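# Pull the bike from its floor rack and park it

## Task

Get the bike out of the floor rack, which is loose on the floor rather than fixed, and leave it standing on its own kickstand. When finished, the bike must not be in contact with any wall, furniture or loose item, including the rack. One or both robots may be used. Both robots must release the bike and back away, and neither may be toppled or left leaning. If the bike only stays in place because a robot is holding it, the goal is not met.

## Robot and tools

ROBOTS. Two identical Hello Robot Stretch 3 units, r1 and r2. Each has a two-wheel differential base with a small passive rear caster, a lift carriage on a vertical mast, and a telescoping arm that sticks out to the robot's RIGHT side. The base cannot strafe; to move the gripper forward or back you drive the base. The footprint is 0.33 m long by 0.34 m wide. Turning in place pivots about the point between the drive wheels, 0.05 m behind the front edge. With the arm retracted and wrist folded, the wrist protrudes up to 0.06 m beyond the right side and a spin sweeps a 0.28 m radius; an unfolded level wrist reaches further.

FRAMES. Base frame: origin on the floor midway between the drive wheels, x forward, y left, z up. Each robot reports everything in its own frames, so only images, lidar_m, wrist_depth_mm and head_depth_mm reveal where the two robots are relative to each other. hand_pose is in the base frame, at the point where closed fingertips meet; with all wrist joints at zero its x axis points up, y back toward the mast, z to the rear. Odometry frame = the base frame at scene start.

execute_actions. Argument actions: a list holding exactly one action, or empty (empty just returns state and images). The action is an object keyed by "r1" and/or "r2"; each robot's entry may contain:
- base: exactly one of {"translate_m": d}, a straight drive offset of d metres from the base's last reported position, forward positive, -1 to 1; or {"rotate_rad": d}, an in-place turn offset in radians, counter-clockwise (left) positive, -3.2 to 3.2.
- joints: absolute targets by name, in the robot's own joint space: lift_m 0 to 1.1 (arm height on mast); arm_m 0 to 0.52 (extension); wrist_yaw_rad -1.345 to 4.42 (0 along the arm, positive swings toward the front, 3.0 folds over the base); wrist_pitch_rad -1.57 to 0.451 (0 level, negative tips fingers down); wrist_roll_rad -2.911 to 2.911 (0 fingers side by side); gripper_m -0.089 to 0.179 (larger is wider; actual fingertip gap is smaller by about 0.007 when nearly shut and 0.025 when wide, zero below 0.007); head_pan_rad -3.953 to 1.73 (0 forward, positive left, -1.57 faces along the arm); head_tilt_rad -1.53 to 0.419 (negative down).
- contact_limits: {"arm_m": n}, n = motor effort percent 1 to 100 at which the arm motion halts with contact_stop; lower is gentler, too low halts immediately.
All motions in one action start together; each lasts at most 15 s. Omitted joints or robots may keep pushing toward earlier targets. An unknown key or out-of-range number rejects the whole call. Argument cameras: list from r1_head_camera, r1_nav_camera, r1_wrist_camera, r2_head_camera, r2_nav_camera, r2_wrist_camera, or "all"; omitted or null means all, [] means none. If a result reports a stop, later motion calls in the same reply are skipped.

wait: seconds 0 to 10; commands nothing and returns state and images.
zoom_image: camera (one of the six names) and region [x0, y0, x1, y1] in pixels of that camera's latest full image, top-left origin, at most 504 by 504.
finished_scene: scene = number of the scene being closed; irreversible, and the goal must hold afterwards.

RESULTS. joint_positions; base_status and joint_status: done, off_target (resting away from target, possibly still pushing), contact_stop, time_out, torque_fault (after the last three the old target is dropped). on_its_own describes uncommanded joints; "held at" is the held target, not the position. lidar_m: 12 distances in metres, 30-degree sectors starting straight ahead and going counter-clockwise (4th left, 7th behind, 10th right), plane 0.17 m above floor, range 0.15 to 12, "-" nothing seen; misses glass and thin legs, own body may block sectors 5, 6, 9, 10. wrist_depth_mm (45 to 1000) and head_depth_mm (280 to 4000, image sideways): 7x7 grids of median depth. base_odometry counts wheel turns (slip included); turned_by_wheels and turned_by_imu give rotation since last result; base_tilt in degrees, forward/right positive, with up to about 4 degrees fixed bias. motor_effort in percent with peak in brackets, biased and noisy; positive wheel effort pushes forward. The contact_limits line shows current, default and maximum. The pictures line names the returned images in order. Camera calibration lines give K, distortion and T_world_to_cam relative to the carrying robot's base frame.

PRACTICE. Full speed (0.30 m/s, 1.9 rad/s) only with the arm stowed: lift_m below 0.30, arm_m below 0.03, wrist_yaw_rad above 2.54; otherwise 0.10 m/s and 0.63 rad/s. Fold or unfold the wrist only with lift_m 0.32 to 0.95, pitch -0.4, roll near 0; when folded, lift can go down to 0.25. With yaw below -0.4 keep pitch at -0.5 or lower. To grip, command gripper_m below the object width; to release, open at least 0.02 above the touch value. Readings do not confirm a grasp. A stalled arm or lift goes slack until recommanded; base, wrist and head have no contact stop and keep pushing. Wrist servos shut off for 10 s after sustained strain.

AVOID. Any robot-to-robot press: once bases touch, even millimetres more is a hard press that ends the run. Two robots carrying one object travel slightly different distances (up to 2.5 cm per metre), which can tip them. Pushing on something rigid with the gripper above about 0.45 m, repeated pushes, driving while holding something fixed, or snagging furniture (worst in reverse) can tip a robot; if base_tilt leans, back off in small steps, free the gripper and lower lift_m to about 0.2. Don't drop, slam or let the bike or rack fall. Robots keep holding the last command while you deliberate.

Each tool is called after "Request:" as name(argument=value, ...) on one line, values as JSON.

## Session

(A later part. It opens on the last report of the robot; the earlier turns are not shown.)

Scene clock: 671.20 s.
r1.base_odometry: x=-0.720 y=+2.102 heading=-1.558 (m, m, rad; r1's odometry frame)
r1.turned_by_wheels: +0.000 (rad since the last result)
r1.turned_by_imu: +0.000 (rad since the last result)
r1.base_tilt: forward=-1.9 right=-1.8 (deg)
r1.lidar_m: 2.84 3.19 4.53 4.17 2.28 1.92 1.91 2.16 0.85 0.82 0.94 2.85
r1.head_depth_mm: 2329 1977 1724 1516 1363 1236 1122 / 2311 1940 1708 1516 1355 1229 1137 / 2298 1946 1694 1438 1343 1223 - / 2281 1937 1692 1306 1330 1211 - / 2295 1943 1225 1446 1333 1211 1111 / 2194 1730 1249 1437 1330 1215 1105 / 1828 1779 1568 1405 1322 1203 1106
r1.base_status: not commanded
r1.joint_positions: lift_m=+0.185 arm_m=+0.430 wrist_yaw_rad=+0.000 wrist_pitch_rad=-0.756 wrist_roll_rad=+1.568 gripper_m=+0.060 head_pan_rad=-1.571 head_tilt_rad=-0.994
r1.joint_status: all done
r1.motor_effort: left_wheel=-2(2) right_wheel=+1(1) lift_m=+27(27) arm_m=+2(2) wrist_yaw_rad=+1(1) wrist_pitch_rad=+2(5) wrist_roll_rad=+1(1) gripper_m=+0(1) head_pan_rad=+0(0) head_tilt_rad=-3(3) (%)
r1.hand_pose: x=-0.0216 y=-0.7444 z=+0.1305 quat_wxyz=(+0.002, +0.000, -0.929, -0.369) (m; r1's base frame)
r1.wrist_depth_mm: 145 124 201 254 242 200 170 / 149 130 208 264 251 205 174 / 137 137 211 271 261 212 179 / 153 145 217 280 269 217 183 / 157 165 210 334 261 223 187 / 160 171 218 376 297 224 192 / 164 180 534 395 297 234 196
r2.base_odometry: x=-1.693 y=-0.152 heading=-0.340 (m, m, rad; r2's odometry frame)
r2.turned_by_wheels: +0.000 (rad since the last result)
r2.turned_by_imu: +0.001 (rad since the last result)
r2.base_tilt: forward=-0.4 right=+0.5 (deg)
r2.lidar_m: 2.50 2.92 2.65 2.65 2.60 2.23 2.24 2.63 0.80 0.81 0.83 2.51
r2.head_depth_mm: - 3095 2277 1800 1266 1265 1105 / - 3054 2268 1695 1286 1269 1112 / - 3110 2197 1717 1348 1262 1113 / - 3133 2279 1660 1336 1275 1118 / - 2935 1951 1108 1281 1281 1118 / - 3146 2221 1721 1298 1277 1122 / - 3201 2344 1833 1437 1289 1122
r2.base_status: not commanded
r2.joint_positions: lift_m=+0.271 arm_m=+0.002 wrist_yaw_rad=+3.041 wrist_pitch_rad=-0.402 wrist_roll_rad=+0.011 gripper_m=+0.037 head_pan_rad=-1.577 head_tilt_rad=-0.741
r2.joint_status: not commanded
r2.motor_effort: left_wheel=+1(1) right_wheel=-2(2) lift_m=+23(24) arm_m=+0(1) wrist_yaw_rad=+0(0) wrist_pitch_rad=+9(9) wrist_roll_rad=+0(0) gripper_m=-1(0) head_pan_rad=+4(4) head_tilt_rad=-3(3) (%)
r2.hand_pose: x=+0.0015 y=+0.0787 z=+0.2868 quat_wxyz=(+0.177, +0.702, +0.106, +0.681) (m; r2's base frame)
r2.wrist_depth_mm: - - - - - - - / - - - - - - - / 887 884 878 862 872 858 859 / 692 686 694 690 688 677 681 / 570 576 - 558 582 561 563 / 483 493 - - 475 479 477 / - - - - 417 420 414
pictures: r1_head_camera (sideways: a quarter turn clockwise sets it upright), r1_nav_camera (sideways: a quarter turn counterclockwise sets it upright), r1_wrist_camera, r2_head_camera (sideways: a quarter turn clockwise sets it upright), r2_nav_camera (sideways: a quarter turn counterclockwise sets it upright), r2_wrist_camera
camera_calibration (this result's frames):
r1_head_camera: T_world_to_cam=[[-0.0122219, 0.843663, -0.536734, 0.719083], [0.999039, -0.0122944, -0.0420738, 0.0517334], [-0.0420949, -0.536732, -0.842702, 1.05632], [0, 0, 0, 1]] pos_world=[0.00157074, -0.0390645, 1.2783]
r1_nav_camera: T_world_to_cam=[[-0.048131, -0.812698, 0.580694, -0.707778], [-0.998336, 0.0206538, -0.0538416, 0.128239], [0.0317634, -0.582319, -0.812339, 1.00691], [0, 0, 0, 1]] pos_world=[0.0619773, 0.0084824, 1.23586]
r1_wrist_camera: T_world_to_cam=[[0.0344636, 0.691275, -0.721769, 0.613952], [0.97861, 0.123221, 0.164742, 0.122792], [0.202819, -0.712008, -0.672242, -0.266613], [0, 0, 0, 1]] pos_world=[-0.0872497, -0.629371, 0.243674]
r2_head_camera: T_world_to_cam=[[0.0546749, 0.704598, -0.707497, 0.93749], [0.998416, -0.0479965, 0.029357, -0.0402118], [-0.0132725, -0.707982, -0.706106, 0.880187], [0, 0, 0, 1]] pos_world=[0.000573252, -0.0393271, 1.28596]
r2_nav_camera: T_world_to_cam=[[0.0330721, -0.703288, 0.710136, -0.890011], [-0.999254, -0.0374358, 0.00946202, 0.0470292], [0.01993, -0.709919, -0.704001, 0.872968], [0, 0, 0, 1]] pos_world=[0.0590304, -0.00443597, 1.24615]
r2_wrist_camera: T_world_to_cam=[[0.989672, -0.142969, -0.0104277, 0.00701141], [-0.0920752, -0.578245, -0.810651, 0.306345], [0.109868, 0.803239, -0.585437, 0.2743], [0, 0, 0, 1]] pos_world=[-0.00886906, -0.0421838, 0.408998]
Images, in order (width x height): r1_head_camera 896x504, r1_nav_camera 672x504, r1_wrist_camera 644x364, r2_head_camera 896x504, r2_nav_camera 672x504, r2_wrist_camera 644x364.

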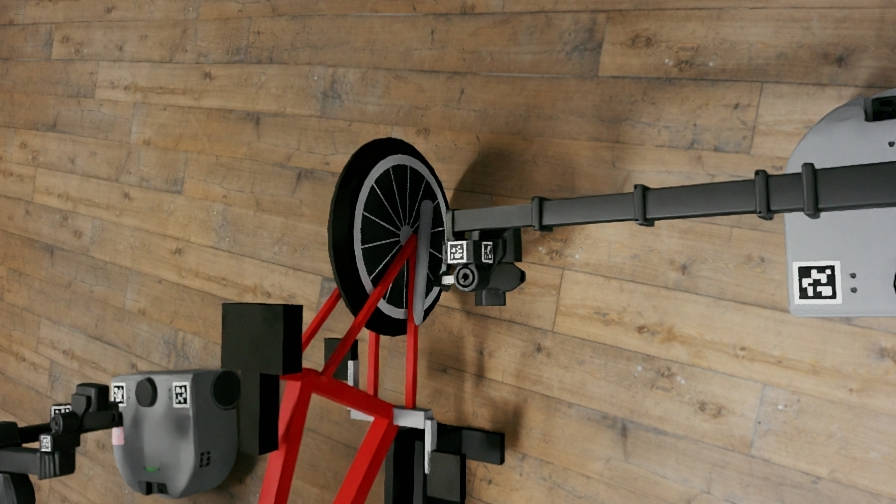

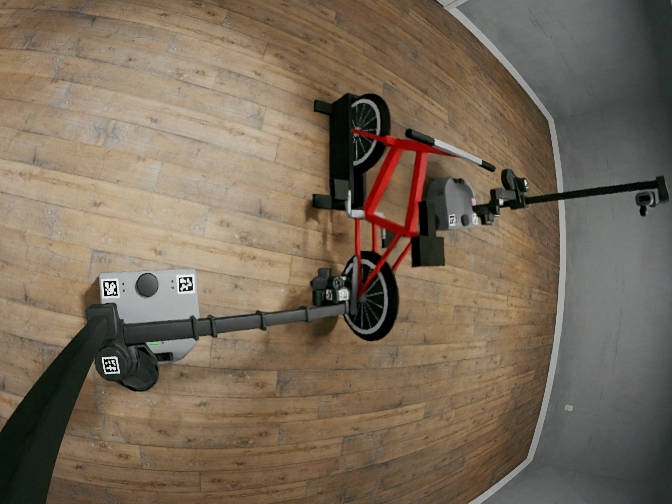

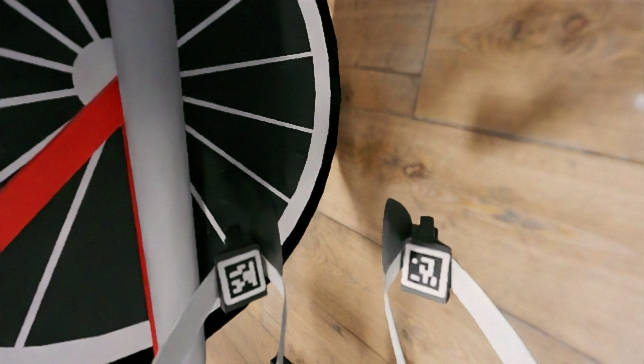

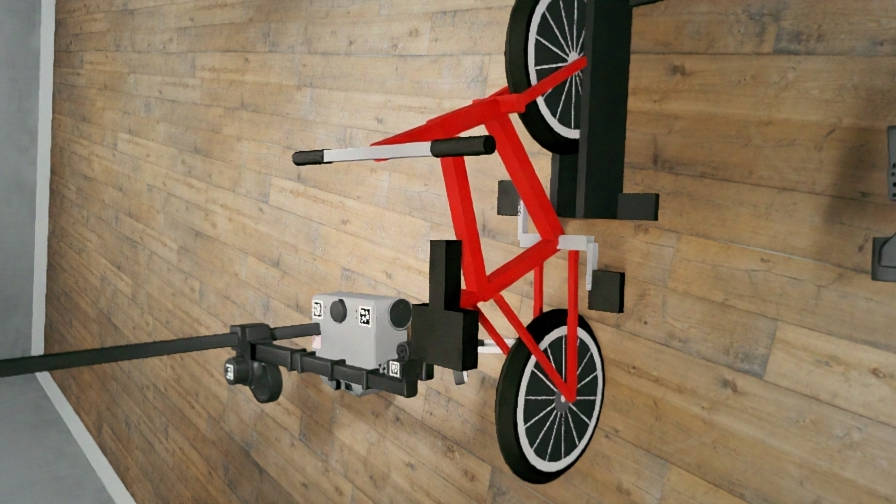

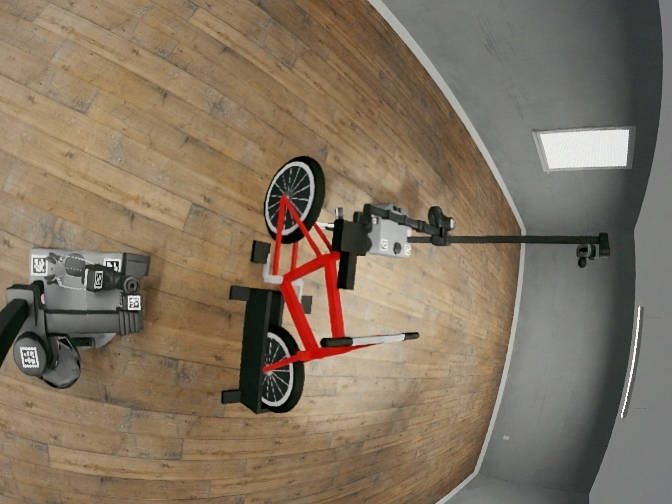

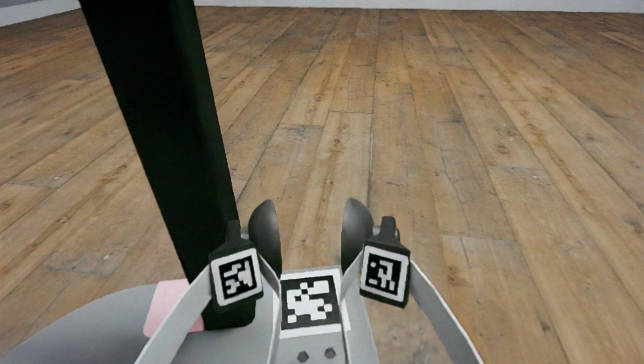

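Request:
execute_actions(actions=[{"r1":{"joints":{"lift_m":0.33,"gripper_m":0.0,"wrist_pitch_rad":-0.8},"base":{"translate_m":-0.11}}}], cameras=[])

Request:
execute_actions(actions=[{"r1":{"joints":{"arm_m":0.51}}}], cameras=["r1_head_camera","r1_wrist_camera"])

Scene clock: 729.23 s.
r1.base_odometry: x=-0.721 y=+2.212 heading=-1.558 (m, m, rad; r1's odometry frame)
r1.turned_by_wheels: +0.000 (rad since the last result)
r1.turned_by_imu: +0.002 (rad since the last result)
r1.base_tilt: forward=-2.0 right=-1.9 (deg)
r1.lidar_m: 2.95 3.34 4.56 3.91 2.15 1.81 1.81 2.04 3.37 0.82 1.00 1.21
r1.head_depth_mm: 2335 1960 1716 1533 1375 1229 1122 / 2317 1956 1697 1510 1345 1226 1138 / 2310 1946 1690 1497 1372 1235 - / 2287 1960 1701 1431 1343 1213 - / 2259 1923 1679 1416 1350 1213 1110 / 2254 1885 1251 1440 1339 1216 1096 / 1803 1725 1251 1424 1333 1208 1099
r1.base_status: done
r1.joint_positions: lift_m=+0.330 arm_m=+0.430 wrist_yaw_rad=+0.000 wrist_pitch_rad=-0.805 wrist_roll_rad=+1.568 gripper_m=+0.000 head_pan_rad=-1.571 head_tilt_rad=-0.994
r1.joint_status: all done
r1.motor_effort: left_wheel=-2(8) right_wheel=+2(2) lift_m=+43(45) arm_m=+2(3) wrist_yaw_rad=+0(1) wrist_pitch_rad=+2(3) wrist_roll_rad=+1(1) gripper_m=-3(80) head_pan_rad=+1(1) head_tilt_rad=-3(3) (%)
r1.hand_pose: x=-0.0216 y=-0.7346 z=+0.2668 quat_wxyz=(+0.002, +0.000, -0.920, -0.392) (m; r1's base frame)
r1.wrist_depth_mm: - 185 208 271 380 317 270 / - 172 211 276 380 322 277 / 163 175 217 274 379 331 282 / 160 179 220 258 390 342 290 / 161 181 227 - 414 354 297 / 166 187 228 279 427 364 307 / 175 189 226 294 482 376 316
r2.base_odometry: x=-1.693 y=-0.152 heading=-0.340 (m, m, rad; r2's odometry frame)
r2.turned_by_wheels: +0.000 (rad since the last result)
r2.turned_by_imu: +0.001 (rad since the last result)
r2.base_tilt: forward=-0.3 right=+0.4 (deg)
r2.lidar_m: 2.50 2.93 2.65 2.66 2.60 2.23 2.24 2.62 0.80 0.81 0.83 2.51
r2.head_depth_mm: - 3097 2245 1780 1262 1271 1107 / - 3103 2296 1695 1283 1279 1113 / - 3094 2212 1716 1339 1268 1109 / - 3142 2286 1657 1319 1274 1117 / - 3155 2285 1105 1289 1279 1111 / - 1767 1965 1385 1295 1284 1128 / - 3216 2313 1833 1437 1287 1119
r2.base_status: not commanded
r2.joint_positions: lift_m=+0.271 arm_m=+0.002 wrist_yaw_rad=+3.041 wrist_pitch_rad=-0.402 wrist_roll_rad=+0.011 gripper_m=+0.037 head_pan_rad=-1.577 head_tilt_rad=-0.741
r2.joint_status: not commanded
r2.motor_effort: left_wheel=+1(1) right_wheel=-2(2) lift_m=+23(24) arm_m=+0(0) wrist_yaw_rad=+0(0) wrist_pitch_rad=+9(9) wrist_roll_rad=+0(0) gripper_m=+0(1) head_pan_rad=+4(4) head_tilt_rad=-4(3) (%)
r2.hand_pose: x=+0.0015 y=+0.0787 z=+0.2868 quat_wxyz=(+0.177, +0.702, +0.106, +0.681) (m; r2's base frame)
r2.wrist_depth_mm: - - - - - - - / - - - - - - - / 884 867 890 869 871 870 856 / 690 695 698 685 680 676 681 / 574 570 - 565 569 558 565 / 481 498 - - 482 474 478 / - - - - 415 414 413
pictures: none
No camera images: the call's "cameras" was empty. Leave "cameras" out to get every camera's image.

Scene clock: 731.63 s.
r1.base_odometry: x=-0.721 y=+2.212 heading=-1.558 (m, m, rad; r1's odometry frame)
r1.turned_by_wheels: +0.000 (rad since the last result)
r1.turned_by_imu: +0.000 (rad since the last result)
r1.base_tilt: forward=-2.0 right=-1.9 (deg)
r1.lidar_m: 2.95 3.34 4.56 3.94 2.15 1.81 1.81 2.04 3.36 0.82 1.00 1.22
r1.head_depth_mm: 2331 1992 1718 1530 1360 1233 1120 / 2328 1970 1721 1510 1354 1234 1144 / 2293 1950 1704 1505 1347 1219 - / 2299 1932 1724 1454 1351 1216 - / 2273 1945 1675 1424 1339 1212 1109 / 2259 1892 1337 1444 1333 1218 1107 / 1691 1710 1215 1426 1327 1209 1103
r1.base_status: not commanded
r1.joint_positions: lift_m=+0.330 arm_m=+0.509 wrist_yaw_rad=+0.000 wrist_pitch_rad=-0.822 wrist_roll_rad=+1.568 gripper_m=+0.000 head_pan_rad=-1.571 head_tilt_rad=-0.994
r1.joint_status: all done
r1.motor_effort: left_wheel=-3(4) right_wheel=+2(4) lift_m=+34(43) arm_m=+6(6) wrist_yaw_rad=+1(1) wrist_pitch_rad=+8(10) wrist_roll_rad=+1(1) gripper_m=-2(3) head_pan_rad=+0(1) head_tilt_rad=-3(3) (%)
r1.hand_pose: x=-0.0216 y=-0.8109 z=+0.2645 quat_wxyz=(+0.002, +0.000, -0.917, -0.400) (m; r1's base frame)
r1.wrist_depth_mm: - 125 135 171 244 316 271 / - 118 136 176 251 327 278 / - 115 139 182 253 329 284 / 113 115 143 187 227 343 291 / 112 118 146 - 203 351 300 / 114 121 146 204 225 365 305 / 116 123 149 197 231 369 315
r2.base_odometry: x=-1.693 y=-0.152 heading=-0.340 (m, m, rad; r2's odometry frame)
r2.turned_by_wheels: +0.000 (rad since the last result)
r2.turned_by_imu: +0.000 (rad since the last result)
r2.base_tilt: forward=-0.4 right=+0.5 (deg)
r2.lidar_m: 2.51 2.93 2.65 2.65 2.60 2.23 2.24 2.63 0.80 0.80 0.83 2.51
r2.head_depth_mm: - 3067 2279 1791 1257 1268 1111 / - 3090 2276 1736 1278 1263 1106 / - 3066 2237 1714 1346 1273 1113 / - 3080 2308 1772 1324 1276 1114 / - 3113 2321 1255 1276 1276 1112 / - 1794 1936 1710 1282 1278 1116 / - 3166 2294 1830 1429 1276 1126
r2.base_status: not commanded
r2.joint_positions: lift_m=+0.271 arm_m=+0.002 wrist_yaw_rad=+3.041 wrist_pitch_rad=-0.402 wrist_roll_rad=+0.011 gripper_m=+0.037 head_pan_rad=-1.577 head_tilt_rad=-0.741
r2.joint_status: not commanded
r2.motor_effort: left_wheel=+1(1) right_wheel=-2(2) lift_m=+23(24) arm_m=+0(0) wrist_yaw_rad=+0(0) wrist_pitch_rad=+9(9) wrist_roll_rad=+0(1) gripper_m=-1(1) head_pan_rad=+4(4) head_tilt_rad=-3(3) (%)
r2.hand_pose: x=+0.0015 y=+0.0787 z=+0.2868 quat_wxyz=(+0.177, +0.702, +0.106, +0.681) (m; r2's base frame)
r2.wrist_depth_mm: - - - - - - - / - - - - - - - / 883 890 878 867 862 854 860 / 692 692 704 696 686 679 678 / 576 566 - 562 570 557 555 / 489 501 - - 478 477 475 / - - - - 419 414 417
pictures: r1_head_camera (sideways: a quarter turn clockwise sets it upright), r1_wrist_camera
camera_calibration (this result's frames):
r1_head_camera: T_world_to_cam=[[-0.0122218, 0.843663, -0.536734, 0.719083], [0.999039, -0.0122945, -0.0420738, 0.0517334], [-0.042095, -0.536733, -0.842702, 1.05632], [0, 0, 0, 1]] pos_world=[0.00157074, -0.0390645, 1.2783]
r1_wrist_camera: T_world_to_cam=[[0.0345031, 0.737218, -0.674773, 0.781454], [0.978607, 0.112101, 0.172514, 0.0978367], [0.202823, -0.66629, -0.717579, -0.174822], [0, 0, 0, 1]] pos_world=[-0.0872485, -0.703552, 0.384978]
Images, in order (width x height): r1_head_camera 896x504, r1_wrist_camera 644x364.

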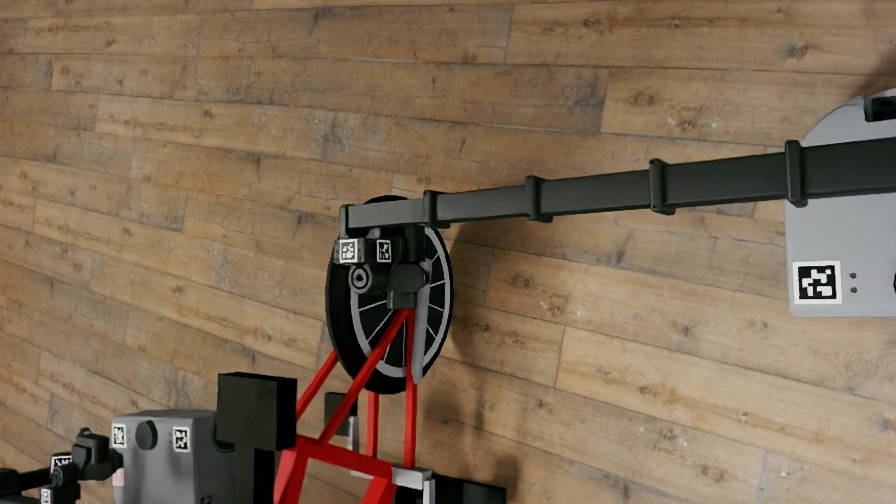

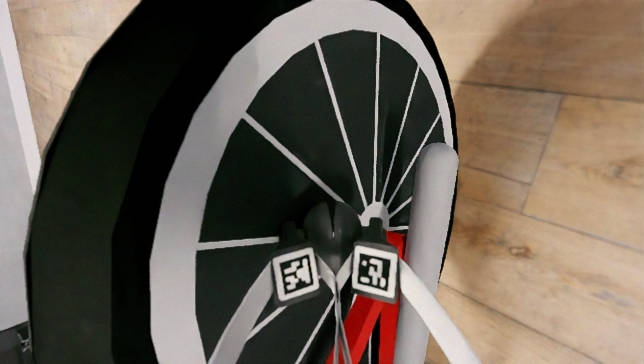

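Request:
execute_actions(actions=[{"r1":{"joints":{"arm_m":0.52},"base":{"translate_m":-0.05}}}], cameras=[])

Request:
execute_actions(actions=[{"r1":{"joints":{"lift_m":0.25}}}], cameras=["r1_head_camera","r1_wrist_camera"])

Scene clock: 741.90 s.
r1.base_odometry: x=-0.722 y=+2.262 heading=-1.558 (m, m, rad; r1's odometry frame)
r1.turned_by_wheels: +0.000 (rad since the last result)
r1.turned_by_imu: +0.050 (rad since the last result)
r1.base_tilt: forward=-2.0 right=-2.2 (deg)
r1.lidar_m: 3.00 3.50 4.57 3.52 2.04 1.77 1.76 2.04 3.56 0.82 1.03 2.99
r1.head_depth_mm: 2354 2002 1729 1517 1360 1235 1128 / 2301 1986 1708 1503 1355 1232 1138 / 2310 1956 1703 1517 1356 1214 - / 2332 1942 1729 1435 1342 1222 - / 2262 1931 1686 1428 1338 1214 1110 / 2239 1780 1366 1461 1337 1214 1104 / 1646 1744 1282 1427 1328 1201 1103
r1.base_status: done
r1.joint_positions: lift_m=+0.330 arm_m=+0.518 wrist_yaw_rad=+0.005 wrist_pitch_rad=-0.844 wrist_roll_rad=+1.568 gripper_m=+0.000 head_pan_rad=-1.571 head_tilt_rad=-0.994
r1.joint_status: all done
r1.motor_effort: left_wheel=-1(13) right_wheel=-2(11) lift_m=+22(34) arm_m=+11(8) wrist_yaw_rad=-4(13) wrist_pitch_rad=+17(17) wrist_roll_rad=+1(1) gripper_m=-5(4) head_pan_rad=+0(0) head_tilt_rad=-3(3) (%)
r1.hand_pose: x=-0.0208 y=-0.8155 z=+0.2615 quat_wxyz=(+0.003, +0.003, -0.912, -0.410) (m; r1's base frame)
r1.wrist_depth_mm: - 119 125 159 225 317 273 / - 113 127 166 239 326 278 / - 111 132 173 248 333 285 / - 110 136 181 225 342 294 / 108 113 141 - 205 351 300 / 111 116 144 207 228 363 312 / 114 119 147 198 234 371 314
r2.base_odometry: x=-1.693 y=-0.152 heading=-0.340 (m, m, rad; r2's odometry frame)
r2.turned_by_wheels: +0.000 (rad since the last result)
r2.turned_by_imu: +0.001 (rad since the last result)
r2.base_tilt: forward=-0.3 right=+0.4 (deg)
r2.lidar_m: 2.51 2.92 2.65 2.65 2.60 2.23 2.24 2.63 0.80 0.80 0.83 2.51
r2.head_depth_mm: - 3038 2239 1795 1250 1268 1108 / - 3085 2263 1742 1286 1269 1114 / - 3120 2258 1690 1351 1275 1110 / - 3126 2293 1698 1318 1282 1116 / - 3128 2315 1104 1277 1282 1112 / - 2751 1941 1719 1290 1289 1119 / - 3098 2149 1774 1432 1287 1110
r2.base_status: not commanded
r2.joint_positions: lift_m=+0.271 arm_m=+0.002 wrist_yaw_rad=+3.041 wrist_pitch_rad=-0.402 wrist_roll_rad=+0.011 gripper_m=+0.037 head_pan_rad=-1.577 head_tilt_rad=-0.741
r2.joint_status: not commanded
r2.motor_effort: left_wheel=+1(1) right_wheel=-2(2) lift_m=+23(24) arm_m=+1(0) wrist_yaw_rad=+1(0) wrist_pitch_rad=+9(9) wrist_roll_rad=+0(1) gripper_m=+0(1) head_pan_rad=+4(4) head_tilt_rad=-3(3) (%)
r2.hand_pose: x=+0.0015 y=+0.0787 z=+0.2868 quat_wxyz=(+0.177, +0.702, +0.106, +0.681) (m; r2's base frame)
r2.wrist_depth_mm: - - - - - - - / - - - - - - - / 867 906 878 875 857 855 851 / 700 687 698 686 694 679 679 / 569 566 - 563 575 562 555 / 481 501 - - 478 471 477 / - - - - 418 418 416
pictures: none
No camera images: the call's "cameras" was empty. Leave "cameras" out to get every camera's image.

Scene clock: 743.67 s.
r1.base_odometry: x=-0.722 y=+2.262 heading=-1.558 (m, m, rad; r1's odometry frame)
r1.turned_by_wheels: +0.000 (rad since the last result)
r1.turned_by_imu: +0.000 (rad since the last result)
r1.base_tilt: forward=-1.9 right=-1.9 (deg)
r1.lidar_m: 2.99 3.47 4.56 3.52 2.04 1.76 1.77 2.05 3.57 0.82 1.03 2.99
r1.head_depth_mm: 2361 1971 1728 1530 1363 1236 1123 / 2320 1984 1704 1513 1347 1230 1130 / 2335 1965 1719 1515 1358 1212 - / 2274 1935 1716 1447 1343 1222 - / 2278 1947 1677 1424 1337 1217 1111 / 2260 1758 1374 1451 1331 1204 1104 / 1651 1731 1275 1430 1326 1209 1100
r1.base_status: not commanded
r1.joint_positions: lift_m=+0.331 arm_m=+0.519 wrist_yaw_rad=+0.007 wrist_pitch_rad=-0.855 wrist_roll_rad=+1.568 gripper_m=+0.000 head_pan_rad=-1.571 head_tilt_rad=-0.994
r1.joint_status: lift_m contact_stop (moved +0.000 of -0.080)
r1.on_its_own: lift_m is slack since a contact_stop, until your next command for it (your +0.250 is given up)
r1.motor_effort: left_wheel=+4(14) right_wheel=-5(14) lift_m=+35(34) arm_m=+7(11) wrist_yaw_rad=-6(8) wrist_pitch_rad=+22(23) wrist_roll_rad=+1(1) gripper_m=-4(4) head_pan_rad=+1(1) head_tilt_rad=-3(3) (%)
r1.hand_pose: x=-0.0205 y=-0.8138 z=+0.2600 quat_wxyz=(+0.003, +0.003, -0.910, -0.415) (m; r1's base frame)
r1.wrist_depth_mm: - 112 123 160 230 309 270 / - 108 126 166 244 322 278 / 104 106 131 174 255 330 284 / 103 108 136 182 225 337 288 / 102 111 140 - 199 348 300 / 104 115 142 204 397 359 305 / 107 118 145 194 229 367 314
r2.base_odometry: x=-1.693 y=-0.152 heading=-0.340 (m, m, rad; r2's odometry frame)
r2.turned_by_wheels: +0.000 (rad since the last result)
r2.turned_by_imu: +0.000 (rad since the last result)
r2.base_tilt: forward=-0.3 right=+0.4 (deg)
r2.lidar_m: 2.51 2.93 2.65 2.65 2.60 2.23 2.24 2.63 0.80 0.80 0.82 2.50
r2.head_depth_mm: - 3072 2273 1791 1261 1269 1108 / - 3080 2275 1744 1284 1271 1113 / - 3118 2262 1717 1343 1275 1103 / - 3081 2291 1761 1313 1271 1120 / - 3128 2294 1245 1274 1278 1119 / - 2738 1966 1729 1284 1284 1110 / - 3176 2142 1778 1429 1288 1122
r2.base_status: not commanded
r2.joint_positions: lift_m=+0.271 arm_m=+0.002 wrist_yaw_rad=+3.041 wrist_pitch_rad=-0.402 wrist_roll_rad=+0.011 gripper_m=+0.037 head_pan_rad=-1.577 head_tilt_rad=-0.741
r2.joint_status: not commanded
r2.motor_effort: left_wheel=+1(1) right_wheel=-2(2) lift_m=+24(24) arm_m=+0(1) wrist_yaw_rad=+0(0) wrist_pitch_rad=+9(9) wrist_roll_rad=+0(0) gripper_m=-1(2) head_pan_rad=+4(4) head_tilt_rad=-3(3) (%)
r2.hand_pose: x=+0.0015 y=+0.0787 z=+0.2868 quat_wxyz=(+0.177, +0.702, +0.106, +0.681) (m; r2's base frame)
r2.wrist_depth_mm: - - - - - - - / - - - - - - - / 884 881 857 893 886 860 844 / 687 692 699 681 684 687 678 / 575 579 - 562 570 564 555 / 480 494 - - 481 478 477 / - - - - 418 418 417
pictures: r1_head_camera (sideways: a quarter turn clockwise sets it upright), r1_wrist_camera
camera_calibration (this result's frames):
r1_head_camera: T_world_to_cam=[[-0.0122223, 0.843663, -0.536733, 0.719082], [0.999039, -0.0122939, -0.0420739, 0.0517335], [-0.0420947, -0.536732, -0.842702, 1.05632], [0, 0, 0, 1]] pos_world=[0.00157076, -0.0390645, 1.2783]
r1_wrist_camera: T_world_to_cam=[[0.0291553, 0.759286, -0.650103, 0.791977], [0.97783, 0.113255, 0.176128, 0.0978864], [0.207359, -0.640826, -0.739151, -0.153788], [0, 0, 0, 1]] pos_world=[-0.0869172, -0.710975, 0.383954]
Images, in order (width x height): r1_head_camera 896x504, r1_wrist_camera 644x364.

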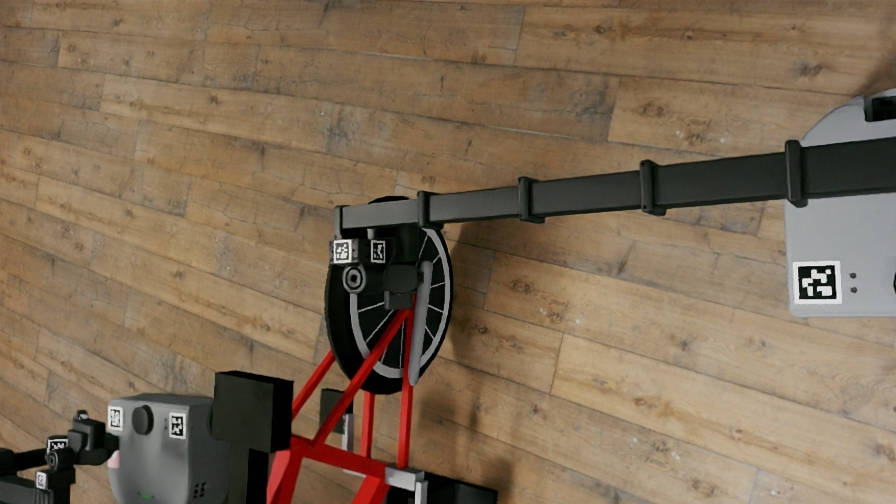

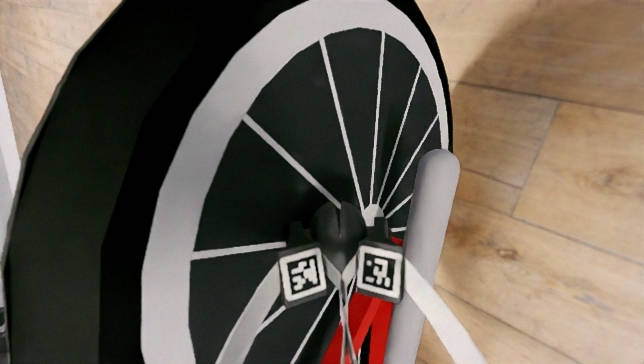

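Request:
execute_actions(actions=[{"r1":{"joints":{"arm_m":0.38,"lift_m":0.33,"wrist_yaw_rad":0}}}], cameras=[])

Request:
execute_actions(actions=[{"r1":{"joints":{"lift_m":0.235,"wrist_pitch_rad":-0.45},"base":{"translate_m":-0.04}}}], cameras=[])

Request:
execute_actions(actions=[{"r1":{"joints":{"arm_m":0.45}}}], cameras=["r1_head_camera","r1_wrist_camera"])

Scene clock: 761.10 s.
r1.base_odometry: x=-0.722 y=+2.262 heading=-1.558 (m, m, rad; r1's odometry frame)
r1.turned_by_wheels: +0.000 (rad since the last result)
r1.turned_by_imu: +0.001 (rad since the last result)
r1.base_tilt: forward=-2.0 right=-1.8 (deg)
r1.lidar_m: 3.00 3.48 4.58 3.52 2.04 1.77 1.77 2.04 3.54 0.82 1.03 2.98
r1.head_depth_mm: 2338 1968 1733 1530 1360 1238 1126 / 2344 1964 1718 1510 1353 1226 1133 / 2294 1953 1697 1512 1364 1229 - / 2248 1928 1673 1339 1343 1226 - / 2273 1934 1688 1421 1339 1207 1104 / 2263 1777 1385 1461 1325 1209 1106 / 1591 1724 1279 1430 1337 1206 1103
r1.base_status: not commanded
r1.joint_positions: lift_m=+0.330 arm_m=+0.380 wrist_yaw_rad=+0.003 wrist_pitch_rad=-0.816 wrist_roll_rad=+1.568 gripper_m=+0.000 head_pan_rad=-1.571 head_tilt_rad=-0.994
r1.joint_status: all done
r1.motor_effort: left_wheel=+1(4) right_wheel=-1(6) lift_m=+27(31) arm_m=-2(7) wrist_yaw_rad=-3(6) wrist_pitch_rad=+6(21) wrist_roll_rad=+1(1) gripper_m=-2(5) head_pan_rad=+0(0) head_tilt_rad=-3(3) (%)
r1.hand_pose: x=-0.0211 y=-0.6832 z=+0.2657 quat_wxyz=(+0.002, +0.002, -0.918, -0.397) (m; r1's base frame)
r1.wrist_depth_mm: - 232 261 448 377 313 272 / - 217 264 344 388 325 277 / 199 222 274 360 402 335 285 / 197 229 285 371 413 343 289 / 201 234 290 - 423 352 297 / 211 241 283 515 422 364 306 / 237 249 311 550 478 371 313
r2.base_odometry: x=-1.693 y=-0.152 heading=-0.340 (m, m, rad; r2's odometry frame)
r2.turned_by_wheels: +0.000 (rad since the last result)
r2.turned_by_imu: +0.001 (rad since the last result)
r2.base_tilt: forward=-0.4 right=+0.5 (deg)
r2.lidar_m: 2.51 2.93 2.65 2.65 2.60 2.23 2.24 2.63 0.80 0.80 0.83 2.51
r2.head_depth_mm: - 3091 2249 1787 1264 1263 1110 / - 3132 2301 1741 1289 1272 1115 / - 3108 2271 1714 1356 1268 1113 / - 3142 2310 1750 1319 1283 1113 / - 3146 2284 1243 1275 1287 1117 / - 2681 1943 1721 1289 1286 1118 / - 3173 2223 1831 1432 1285 1121
r2.base_status: not commanded
r2.joint_positions: lift_m=+0.271 arm_m=+0.002 wrist_yaw_rad=+3.041 wrist_pitch_rad=-0.402 wrist_roll_rad=+0.011 gripper_m=+0.037 head_pan_rad=-1.577 head_tilt_rad=-0.741
r2.joint_status: not commanded
r2.motor_effort: left_wheel=+1(1) right_wheel=-2(2) lift_m=+23(24) arm_m=+0(0) wrist_yaw_rad=+0(0) wrist_pitch_rad=+9(9) wrist_roll_rad=+1(0) gripper_m=-1(0) head_pan_rad=+4(3) head_tilt_rad=-3(3) (%)
r2.hand_pose: x=+0.0015 y=+0.0787 z=+0.2868 quat_wxyz=(+0.177, +0.702, +0.106, +0.681) (m; r2's base frame)
r2.wrist_depth_mm: - - - - - - - / - - - - - - - / 883 879 877 878 857 859 851 / 690 694 705 670 685 682 677 / 578 571 - 569 577 560 553 / 487 495 - - 485 475 476 / - - - - 414 415 419
pictures: none
No camera images: the call's "cameras" was empty. Leave "cameras" out to get every camera's image.

Scene clock: 762.80 s.
r1.base_odometry: x=-0.722 y=+2.302 heading=-1.558 (m, m, rad; r1's odometry frame)
r1.turned_by_wheels: +0.000 (rad since the last result)
r1.turned_by_imu: +0.001 (rad since the last result)
r1.base_tilt: forward=-1.9 right=-1.8 (deg)
r1.lidar_m: 3.03 3.53 4.57 3.45 2.00 1.73 1.73 2.00 3.49 0.81 1.05 1.28
r1.head_depth_mm: 2325 1989 1727 1518 1358 1223 1124 / 2308 1976 1704 1508 1355 1226 1133 / 2309 1953 1676 1502 1349 1232 - / 2278 1930 1684 1348 1326 1219 - / 2260 1919 1680 1422 1349 1210 1111 / 2243 1875 1374 1428 1340 1213 1111 / 1665 1705 1275 1457 1327 1211 1102
r1.base_status: done
r1.joint_positions: lift_m=+0.235 arm_m=+0.380 wrist_yaw_rad=+0.003 wrist_pitch_rad=-0.472 wrist_roll_rad=+1.568 gripper_m=+0.000 head_pan_rad=-1.571 head_tilt_rad=-0.994
r1.joint_status: all done
r1.motor_effort: left_wheel=-1(7) right_wheel=+1(4) lift_m=+27(26) arm_m=-3(2) wrist_yaw_rad=-2(2) wrist_pitch_rad=+9(8) wrist_roll_rad=+1(1) gripper_m=-2(2) head_pan_rad=+1(1) head_tilt_rad=-3(3) (%)
r1.hand_pose: x=-0.0208 y=-0.7424 z=+0.2357 quat_wxyz=(+0.002, +0.002, -0.972, -0.234) (m; r1's base frame)
r1.wrist_depth_mm: - - - 506 391 296 236 / - - 207 232 299 299 241 / - 196 211 243 286 310 247 / - 193 219 252 299 316 250 / - 200 227 - 322 327 255 / 935 207 234 233 355 333 262 / - 216 243 252 349 341 266
r2.base_odometry: x=-1.693 y=-0.152 heading=-0.340 (m, m, rad; r2's odometry frame)
r2.turned_by_wheels: +0.000 (rad since the last result)
r2.turned_by_imu: +0.000 (rad since the last result)
r2.base_tilt: forward=-0.4 right=+0.5 (deg)
r2.lidar_m: 2.51 2.91 2.65 2.65 2.59 2.23 2.24 2.63 0.80 0.81 0.83 2.51
r2.head_depth_mm: - 3062 2264 1788 1260 1269 1111 / - 3100 2281 1739 1286 1279 1104 / - 3032 2296 1717 1350 1275 1110 / - 3133 2313 1748 1314 1279 1115 / - 3112 2311 1242 1277 1287 1110 / - 3006 1961 1659 1292 1291 1119 / 3901 3174 2164 1783 1430 1283 1122
r2.base_status: not commanded
r2.joint_positions: lift_m=+0.271 arm_m=+0.002 wrist_yaw_rad=+3.041 wrist_pitch_rad=-0.402 wrist_roll_rad=+0.011 gripper_m=+0.037 head_pan_rad=-1.577 head_tilt_rad=-0.741
r2.joint_status: not commanded
r2.motor_effort: left_wheel=+1(1) right_wheel=-2(2) lift_m=+24(24) arm_m=+0(0) wrist_yaw_rad=+0(1) wrist_pitch_rad=+9(9) wrist_roll_rad=+0(0) gripper_m=-2(1) head_pan_rad=+4(4) head_tilt_rad=-3(3) (%)
r2.hand_pose: x=+0.0015 y=+0.0787 z=+0.2868 quat_wxyz=(+0.177, +0.702, +0.106, +0.681) (m; r2's base frame)
r2.wrist_depth_mm: - - - - - - - / - - - - - - - / 891 878 856 871 872 877 861 / 694 685 708 690 675 684 670 / 567 571 - 567 572 565 555 / 483 500 - - 481 479 478 / - - - - 418 416 416
pictures: none
No camera images: the call's "cameras" was empty. Leave "cameras" out to get every camera's image.

Scene clock: 764.50 s.
r1.base_odometry: x=-0.722 y=+2.302 heading=-1.558 (m, m, rad; r1's odometry frame)
r1.turned_by_wheels: +0.000 (rad since the last result)
r1.turned_by_imu: +0.000 (rad since the last result)
r1.base_tilt: forward=-2.0 right=-1.8 (deg)
r1.lidar_m: 3.02 3.51 4.57 3.46 2.00 1.73 1.73 2.01 3.49 0.82 1.05 1.28
r1.head_depth_mm: 2334 2003 1725 1520 1366 1229 1125 / 2324 1959 1713 1510 1354 1229 1140 / 2288 1965 1709 1508 1353 1238 - / 2289 1938 1683 1336 1351 1224 - / 2270 1929 1674 1428 1345 1210 1114 / 2276 1889 1378 1434 1332 1213 1102 / 1673 1703 1229 1467 1327 1207 1095
r1.base_status: not commanded
r1.joint_positions: lift_m=+0.235 arm_m=+0.449 wrist_yaw_rad=+0.001 wrist_pitch_rad=-0.472 wrist_roll_rad=+1.568 gripper_m=+0.000 head_pan_rad=-1.571 head_tilt_rad=-0.994
r1.joint_status: all done
r1.motor_effort: left_wheel=-3(3) right_wheel=+3(3) lift_m=+27(27) arm_m=+9(9) wrist_yaw_rad=+0(2) wrist_pitch_rad=+9(9) wrist_roll_rad=+1(1) gripper_m=-2(2) head_pan_rad=+1(0) head_tilt_rad=-3(3) (%)
r1.hand_pose: x=-0.0213 y=-0.8109 z=+0.2359 quat_wxyz=(+0.002, +0.001, -0.972, -0.234) (m; r1's base frame)
r1.wrist_depth_mm: - - 159 163 195 295 238 / - - 146 161 187 281 242 / - 138 147 168 197 241 246 / - 136 152 176 207 254 251 / 138 140 159 - 214 272 255 / 136 145 163 201 157 296 261 / 140 151 169 199 179 319 267
r2.base_odometry: x=-1.693 y=-0.152 heading=-0.340 (m, m, rad; r2's odometry frame)
r2.turned_by_wheels: +0.000 (rad since the last result)
r2.turned_by_imu: +0.000 (rad since the last result)
r2.base_tilt: forward=-0.4 right=+0.5 (deg)
r2.lidar_m: 2.51 2.93 2.65 2.65 2.60 2.23 2.24 2.63 0.80 0.80 0.83 2.51
r2.head_depth_mm: - 3049 2297 1805 1262 1267 1103 / - 3084 2282 1743 1289 1268 1109 / - 3120 2270 1710 1355 1273 1111 / - 3096 2297 1705 1326 1277 1112 / - 3102 2299 1234 1282 1283 1112 / - 2999 1945 1723 1275 1290 1115 / 3924 3142 2165 1782 1431 1291 1125
r2.base_status: not commanded
r2.joint_positions: lift_m=+0.271 arm_m=+0.002 wrist_yaw_rad=+3.041 wrist_pitch_rad=-0.402 wrist_roll_rad=+0.011 gripper_m=+0.037 head_pan_rad=-1.577 head_tilt_rad=-0.741
r2.joint_status: not commanded
r2.motor_effort: left_wheel=+1(1) right_wheel=-2(2) lift_m=+23(24) arm_m=+0(0) wrist_yaw_rad=+0(0) wrist_pitch_rad=+9(9) wrist_roll_rad=+0(0) gripper_m=+0(0) head_pan_rad=+4(4) head_tilt_rad=-4(3) (%)
r2.hand_pose: x=+0.0015 y=+0.0787 z=+0.2868 quat_wxyz=(+0.177, +0.702, +0.106, +0.681) (m; r2's base frame)
r2.wrist_depth_mm: - - - - - - - / - - - - - - - / 891 862 893 867 884 863 873 / 696 695 696 679 687 675 673 / 574 569 - 563 573 553 556 / 481 497 - - 485 479 479 / - - - - 418 419 412
pictures: r1_head_camera (sideways: a quarter turn clockwise sets it upright), r1_wrist_camera
camera_calibration (this result's frames):
r1_head_camera: T_world_to_cam=[[-0.0122223, 0.843663, -0.536733, 0.719082], [0.999039, -0.0122939, -0.0420739, 0.0517335], [-0.0420947, -0.536732, -0.842702, 1.05632], [0, 0, 0, 1]] pos_world=[0.00157076, -0.0390645, 1.2783]
r1_wrist_camera: T_world_to_cam=[[0.0336584, 0.46133, -0.88659, 0.588323], [0.978392, 0.165862, 0.123449, 0.157658], [0.204003, -0.871587, -0.445779, -0.425983], [0, 0, 0, 1]] pos_world=[-0.0871516, -0.668842, 0.312245]
Images, in order (width x height): r1_head_camera 896x504, r1_wrist_camera 644x364.

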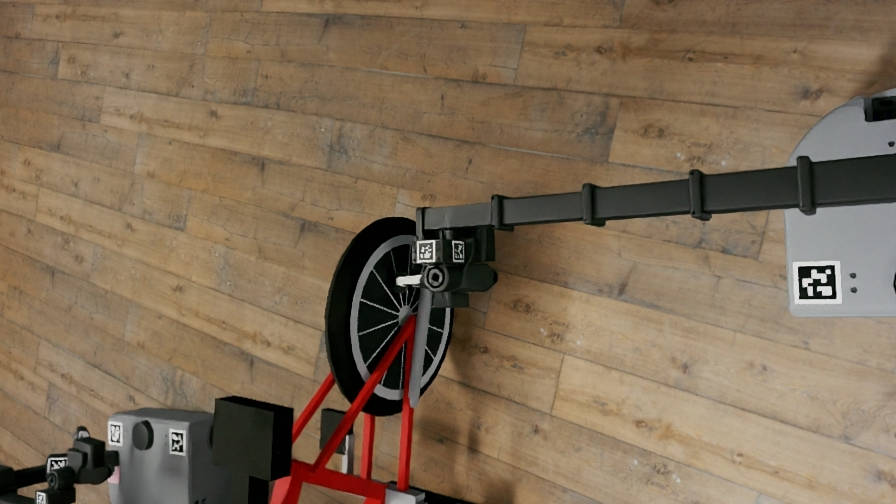

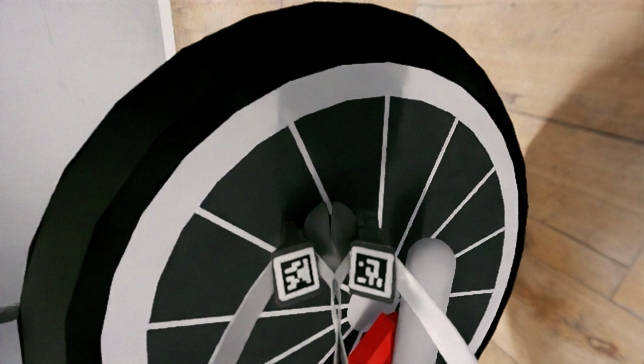

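Request:
execute_actions(actions=[{"r1":{"joints":{"arm_m":0.47},"base":{"translate_m":0.04}}}], cameras=[])

Request:
execute_actions(actions=[{"r1":{"joints":{"lift_m":0.19}}}], cameras=["r1_head_camera","r1_wrist_camera"])

Request:
execute_actions(actions=[{"r1":{"joints":{"arm_m":0.36,"lift_m":0.19},"contact_limits":{"arm_m":60}}}], cameras=["r1_head_camera","r1_wrist_camera"])

Scene clock: 777.73 s.
r1.base_odometry: x=-0.722 y=+2.262 heading=-1.559 (m, m, rad; r1's odometry frame)
r1.turned_by_wheels: +0.000 (rad since the last result)
r1.turned_by_imu: -0.035 (rad since the last result)
r1.base_tilt: forward=-2.0 right=-1.9 (deg)
r1.lidar_m: 2.99 3.41 4.57 3.75 2.08 1.76 1.76 2.00 3.36 0.83 0.93 1.21
r1.head_depth_mm: 2335 1995 1720 1523 1364 1221 1121 / 2291 1968 1708 1506 1362 1225 1143 / 2304 1938 1696 1508 1355 1243 - / 2267 1934 1685 1428 1345 1221 - / 2269 1938 1271 1423 1340 1216 1114 / 2253 1886 1612 1438 1338 1213 1108 / 1817 1714 1383 1461 1316 1206 1100
r1.base_status: done
r1.joint_positions: lift_m=+0.235 arm_m=+0.469 wrist_yaw_rad=-0.018 wrist_pitch_rad=-0.465 wrist_roll_rad=+1.569 gripper_m=+0.000 head_pan_rad=-1.571 head_tilt_rad=-0.994
r1.joint_status: all done
r1.on_its_own: wrist_yaw_rad is at rest, and its effort (+18) is outside its rest range (-12 to +12)
r1.motor_effort: left_wheel=-10(25) right_wheel=+12(27) lift_m=+27(27) arm_m=+8(15) wrist_yaw_rad=+18(42) wrist_pitch_rad=+6(9) wrist_roll_rad=+1(1) gripper_m=-1(1) head_pan_rad=+2(0) head_tilt_rad=-3(3) (%)
r1.hand_pose: x=-0.0253 y=-0.8320 z=+0.2373 quat_wxyz=(-0.001, -0.009, -0.973, -0.231) (m; r1's base frame)
r1.wrist_depth_mm: - - 936 167 189 298 239 / - - 151 164 184 242 244 / - 146 152 169 191 222 248 / - 144 156 175 200 231 254 / 150 145 161 - 204 242 259 / 150 150 165 195 149 254 264 / 153 155 171 195 182 271 269
r2.base_odometry: x=-1.693 y=-0.152 heading=-0.340 (m, m, rad; r2's odometry frame)
r2.turned_by_wheels: +0.000 (rad since the last result)
r2.turned_by_imu: +0.001 (rad since the last result)
r2.base_tilt: forward=-0.3 right=+0.5 (deg)
r2.lidar_m: 2.51 2.93 2.65 2.65 2.59 2.22 2.24 2.64 0.76 0.75 0.81 2.51
r2.head_depth_mm: - 3076 2252 1783 1227 1266 1106 / - 3114 2271 1754 1262 1269 1114 / - 3050 2267 1658 1337 1274 1105 / - 3108 2306 1807 1421 1271 1112 / - 3123 2326 1102 1367 1278 1118 / - 3002 1923 1719 1302 1280 1112 / - 3127 2221 1715 1402 1285 1119
r2.base_status: not commanded
r2.joint_positions: lift_m=+0.271 arm_m=+0.002 wrist_yaw_rad=+3.041 wrist_pitch_rad=-0.402 wrist_roll_rad=+0.011 gripper_m=+0.037 head_pan_rad=-1.577 head_tilt_rad=-0.741
r2.joint_status: not commanded
r2.motor_effort: left_wheel=+1(1) right_wheel=-2(2) lift_m=+23(24) arm_m=+0(0) wrist_yaw_rad=+0(1) wrist_pitch_rad=+9(9) wrist_roll_rad=+0(0) gripper_m=+0(1) head_pan_rad=+4(4) head_tilt_rad=-3(4) (%)
r2.hand_pose: x=+0.0015 y=+0.0787 z=+0.2868 quat_wxyz=(+0.177, +0.702, +0.106, +0.681) (m; r2's base frame)
r2.wrist_depth_mm: - - - - - - - / - - - - - - - / 879 886 865 877 862 870 858 / 699 695 696 681 682 669 678 / 575 570 - 565 572 567 559 / 485 502 - - 479 476 473 / - - - - 417 418 417
pictures: none
No camera images: the call's "cameras" was empty. Leave "cameras" out to get every camera's image.

Scene clock: 778.33 s.
r1.base_odometry: x=-0.722 y=+2.262 heading=-1.559 (m, m, rad; r1's odometry frame)
r1.turned_by_wheels: +0.000 (rad since the last result)
r1.turned_by_imu: +0.000 (rad since the last result)
r1.base_tilt: forward=-1.9 right=-1.9 (deg)
r1.lidar_m: 3.00 3.42 4.58 3.74 2.07 1.76 1.76 2.00 3.32 0.83 0.93 1.21
r1.head_depth_mm: 2329 1968 1711 1518 1360 1235 1128 / 2311 1970 1689 1514 1356 1230 1140 / 2282 1952 1709 1504 1361 1235 - / 2277 1942 1693 1426 1346 1223 - / 2272 1920 1276 1430 1336 1215 1111 / 2249 1892 1611 1442 1331 1210 1106 / 1827 1715 1387 1460 1336 1203 1100
r1.base_status: not commanded
r1.joint_positions: lift_m=+0.235 arm_m=+0.469 wrist_yaw_rad=-0.018 wrist_pitch_rad=-0.464 wrist_roll_rad=+1.569 gripper_m=+0.000 head_pan_rad=-1.571 head_tilt_rad=-0.994
r1.joint_status: lift_m contact_stop (moved +0.000 of -0.045)
r1.on_its_own: lift_m is slack since a contact_stop, until your next command for it (your +0.190 is given up); wrist_yaw_rad is at rest, and its effort (+17) is outside its rest range (-12 to +12)
r1.motor_effort: left_wheel=-10(10) right_wheel=+12(12) lift_m=+34(34) arm_m=+8(9) wrist_yaw_rad=+17(17) wrist_pitch_rad=+5(6) wrist_roll_rad=+1(1) gripper_m=-1(1) head_pan_rad=+1(0) head_tilt_rad=-4(3) (%)
r1.hand_pose: x=-0.0253 y=-0.8321 z=+0.2376 quat_wxyz=(-0.001, -0.009, -0.973, -0.230) (m; r1's base frame)
r1.wrist_depth_mm: - - 921 167 188 296 239 / - - 151 164 183 240 244 / - 146 152 169 191 221 248 / - 143 157 175 200 230 251 / - 146 162 - 204 242 258 / 150 150 166 194 149 254 263 / 154 154 170 195 183 270 269
r2.base_odometry: x=-1.693 y=-0.152 heading=-0.340 (m, m, rad; r2's odometry frame)
r2.turned_by_wheels: +0.000 (rad since the last result)
r2.turned_by_imu: +0.000 (rad since the last result)
r2.base_tilt: forward=-0.4 right=+0.4 (deg)
r2.lidar_m: 2.51 2.93 2.65 2.66 2.59 2.23 2.24 2.63 0.76 0.75 0.81 2.50
r2.head_depth_mm: - 3038 2256 1784 1233 1258 1104 / - 3035 2263 1754 1256 1272 1103 / - 3080 2247 1650 1336 1269 1110 / - 3088 2311 1813 1421 1274 1111 / - 3169 2292 1104 1406 1280 1114 / - 2998 1933 1713 1311 1281 1119 / - 3135 2238 1718 1404 1279 1125
r2.base_status: not commanded
r2.joint_positions: lift_m=+0.271 arm_m=+0.002 wrist_yaw_rad=+3.041 wrist_pitch_rad=-0.402 wrist_roll_rad=+0.011 gripper_m=+0.037 head_pan_rad=-1.577 head_tilt_rad=-0.741
r2.joint_status: not commanded
r2.motor_effort: left_wheel=+1(1) right_wheel=-2(2) lift_m=+23(24) arm_m=+0(1) wrist_yaw_rad=+0(1) wrist_pitch_rad=+9(9) wrist_roll_rad=+0(0) gripper_m=-1(1) head_pan_rad=+3(4) head_tilt_rad=-4(3) (%)
r2.hand_pose: x=+0.0015 y=+0.0787 z=+0.2868 quat_wxyz=(+0.177, +0.702, +0.106, +0.681) (m; r2's base frame)
r2.wrist_depth_mm: - - - - - - - / - - - - - - - / 877 889 865 869 857 849 849 / 705 690 714 673 683 684 673 / 567 569 - 560 581 556 562 / 484 506 - - 481 476 473 / - - - - 414 416 417
pictures: r1_head_camera (sideways: a quarter turn clockwise sets it upright), r1_wrist_camera
camera_calibration (this result's frames):
r1_head_camera: T_world_to_cam=[[-0.0122225, 0.843663, -0.536733, 0.719082], [0.999039, -0.0122936, -0.0420739, 0.0517335], [-0.0420946, -0.536732, -0.842702, 1.05632], [0, 0, 0, 1]] pos_world=[0.00157077, -0.0390645, 1.2783]
r1_wrist_camera: T_world_to_cam=[[0.043176, 0.454029, -0.88994, 0.594741], [0.981285, 0.148044, 0.123137, 0.150256], [0.187658, -0.878602, -0.439139, -0.450663], [0, 0, 0, 1]] pos_world=[-0.0885522, -0.688228, 0.312878]
Images, in order (width x height): r1_head_camera 896x504, r1_wrist_camera 644x364.

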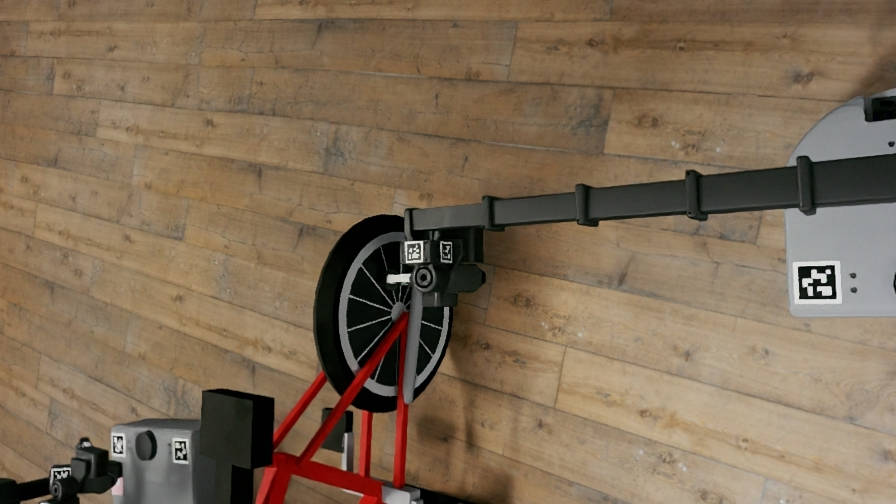

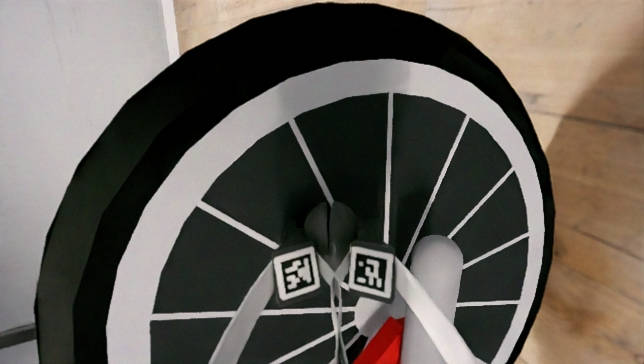

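not run: a stop came earlier in this reply.

Request:
execute_actions(actions=[{"r1":{"joints":{"arm_m":0.42,"lift_m":0.235}}}], cameras=[])

Request:
execute_actions(actions=[{"r1":{"base":{"translate_m":0.04}}}], cameras=[])

Request:
execute_actions(actions=[{"r1":{"joints":{"arm_m":0.45,"lift_m":0.215}}}], cameras=["r1_head_camera","r1_wrist_camera"])

Scene clock: 793.17 s.
r1.base_odometry: x=-0.722 y=+2.262 heading=-1.558 (m, m, rad; r1's odometry frame)
r1.turned_by_wheels: +0.000 (rad since the last result)
r1.turned_by_imu: +0.003 (rad since the last result)
r1.base_tilt: forward=-2.0 right=-1.8 (deg)
r1.lidar_m: 2.99 3.42 4.57 3.76 2.08 1.77 1.76 2.00 3.35 0.81 1.03 1.23
r1.head_depth_mm: 2334 1978 1717 1518 1362 1231 1124 / 2316 1966 1702 1511 1358 1231 1138 / 2301 1961 1697 1503 1360 1231 - / 2297 1934 1691 1312 1349 1222 - / 2253 1939 1679 1420 1332 1215 1114 / 2255 1875 1253 1429 1334 1208 1109 / 1811 1715 1166 1440 1335 1207 1102
r1.base_status: not commanded
r1.joint_positions: lift_m=+0.244 arm_m=+0.420 wrist_yaw_rad=-0.003 wrist_pitch_rad=-0.472 wrist_roll_rad=+1.569 gripper_m=+0.000 head_pan_rad=-1.571 head_tilt_rad=-0.994
r1.joint_status: lift_m contact_stop (moved +0.009 of +0.000); the others done
r1.on_its_own: lift_m is slack since a contact_stop, until your next command for it (your +0.235 is given up)
r1.motor_effort: left_wheel=+2(9) right_wheel=-1(11) lift_m=+35(36) arm_m=-3(8) wrist_yaw_rad=+3(17) wrist_pitch_rad=+9(18) wrist_roll_rad=+1(1) gripper_m=-3(4) head_pan_rad=+1(1) head_tilt_rad=-3(3) (%)
r1.hand_pose: x=-0.0221 y=-0.7824 z=+0.2445 quat_wxyz=(+0.001, -0.001, -0.972, -0.234) (m; r1's base frame)
r1.wrist_depth_mm: - - - 197 369 301 243 / - - 169 190 223 309 249 / - 161 170 198 233 295 252 / - 158 176 203 244 297 257 / - 160 182 - 240 308 263 / - 165 188 224 282 318 270 / 912 170 192 223 208 341 274
r2.base_odometry: x=-1.693 y=-0.152 heading=-0.340 (m, m, rad; r2's odometry frame)
r2.turned_by_wheels: +0.000 (rad since the last result)
r2.turned_by_imu: +0.003 (rad since the last result)
r2.base_tilt: forward=-0.4 right=+0.4 (deg)
r2.lidar_m: 2.51 2.93 2.65 2.65 2.60 2.22 2.24 2.63 0.80 0.81 0.83 2.51
r2.head_depth_mm: - 3064 2255 1797 1262 1270 1112 / - 3115 2287 1692 1288 1280 1113 / - 3129 2257 1697 1345 1274 1109 / - 3086 2275 1707 1336 1268 1114 / - 3157 2301 1133 1281 1274 1124 / - 2967 1936 1381 1296 1282 1120 / - 3132 2223 1773 1436 1293 1119
r2.base_status: not commanded
r2.joint_positions: lift_m=+0.271 arm_m=+0.002 wrist_yaw_rad=+3.041 wrist_pitch_rad=-0.402 wrist_roll_rad=+0.011 gripper_m=+0.037 head_pan_rad=-1.577 head_tilt_rad=-0.741
r2.joint_status: not commanded
r2.motor_effort: left_wheel=+1(1) right_wheel=-2(2) lift_m=+23(24) arm_m=-1(0) wrist_yaw_rad=+1(0) wrist_pitch_rad=+9(9) wrist_roll_rad=+0(0) gripper_m=-1(0) head_pan_rad=+4(4) head_tilt_rad=-3(3) (%)
r2.hand_pose: x=+0.0015 y=+0.0787 z=+0.2868 quat_wxyz=(+0.177, +0.702, +0.106, +0.681) (m; r2's base frame)
r2.wrist_depth_mm: - - - - - - - / - - - - - - - / 877 890 861 867 865 855 842 / 689 707 703 683 685 679 672 / 574 574 - 559 576 567 554 / 486 500 - - 471 479 474 / - - - - 418 416 412
pictures: none
No camera images: the call's "cameras" was empty. Leave "cameras" out to get every camera's image.

not run: a stop came earlier in this reply.

not run: a stop came earlier in this reply.


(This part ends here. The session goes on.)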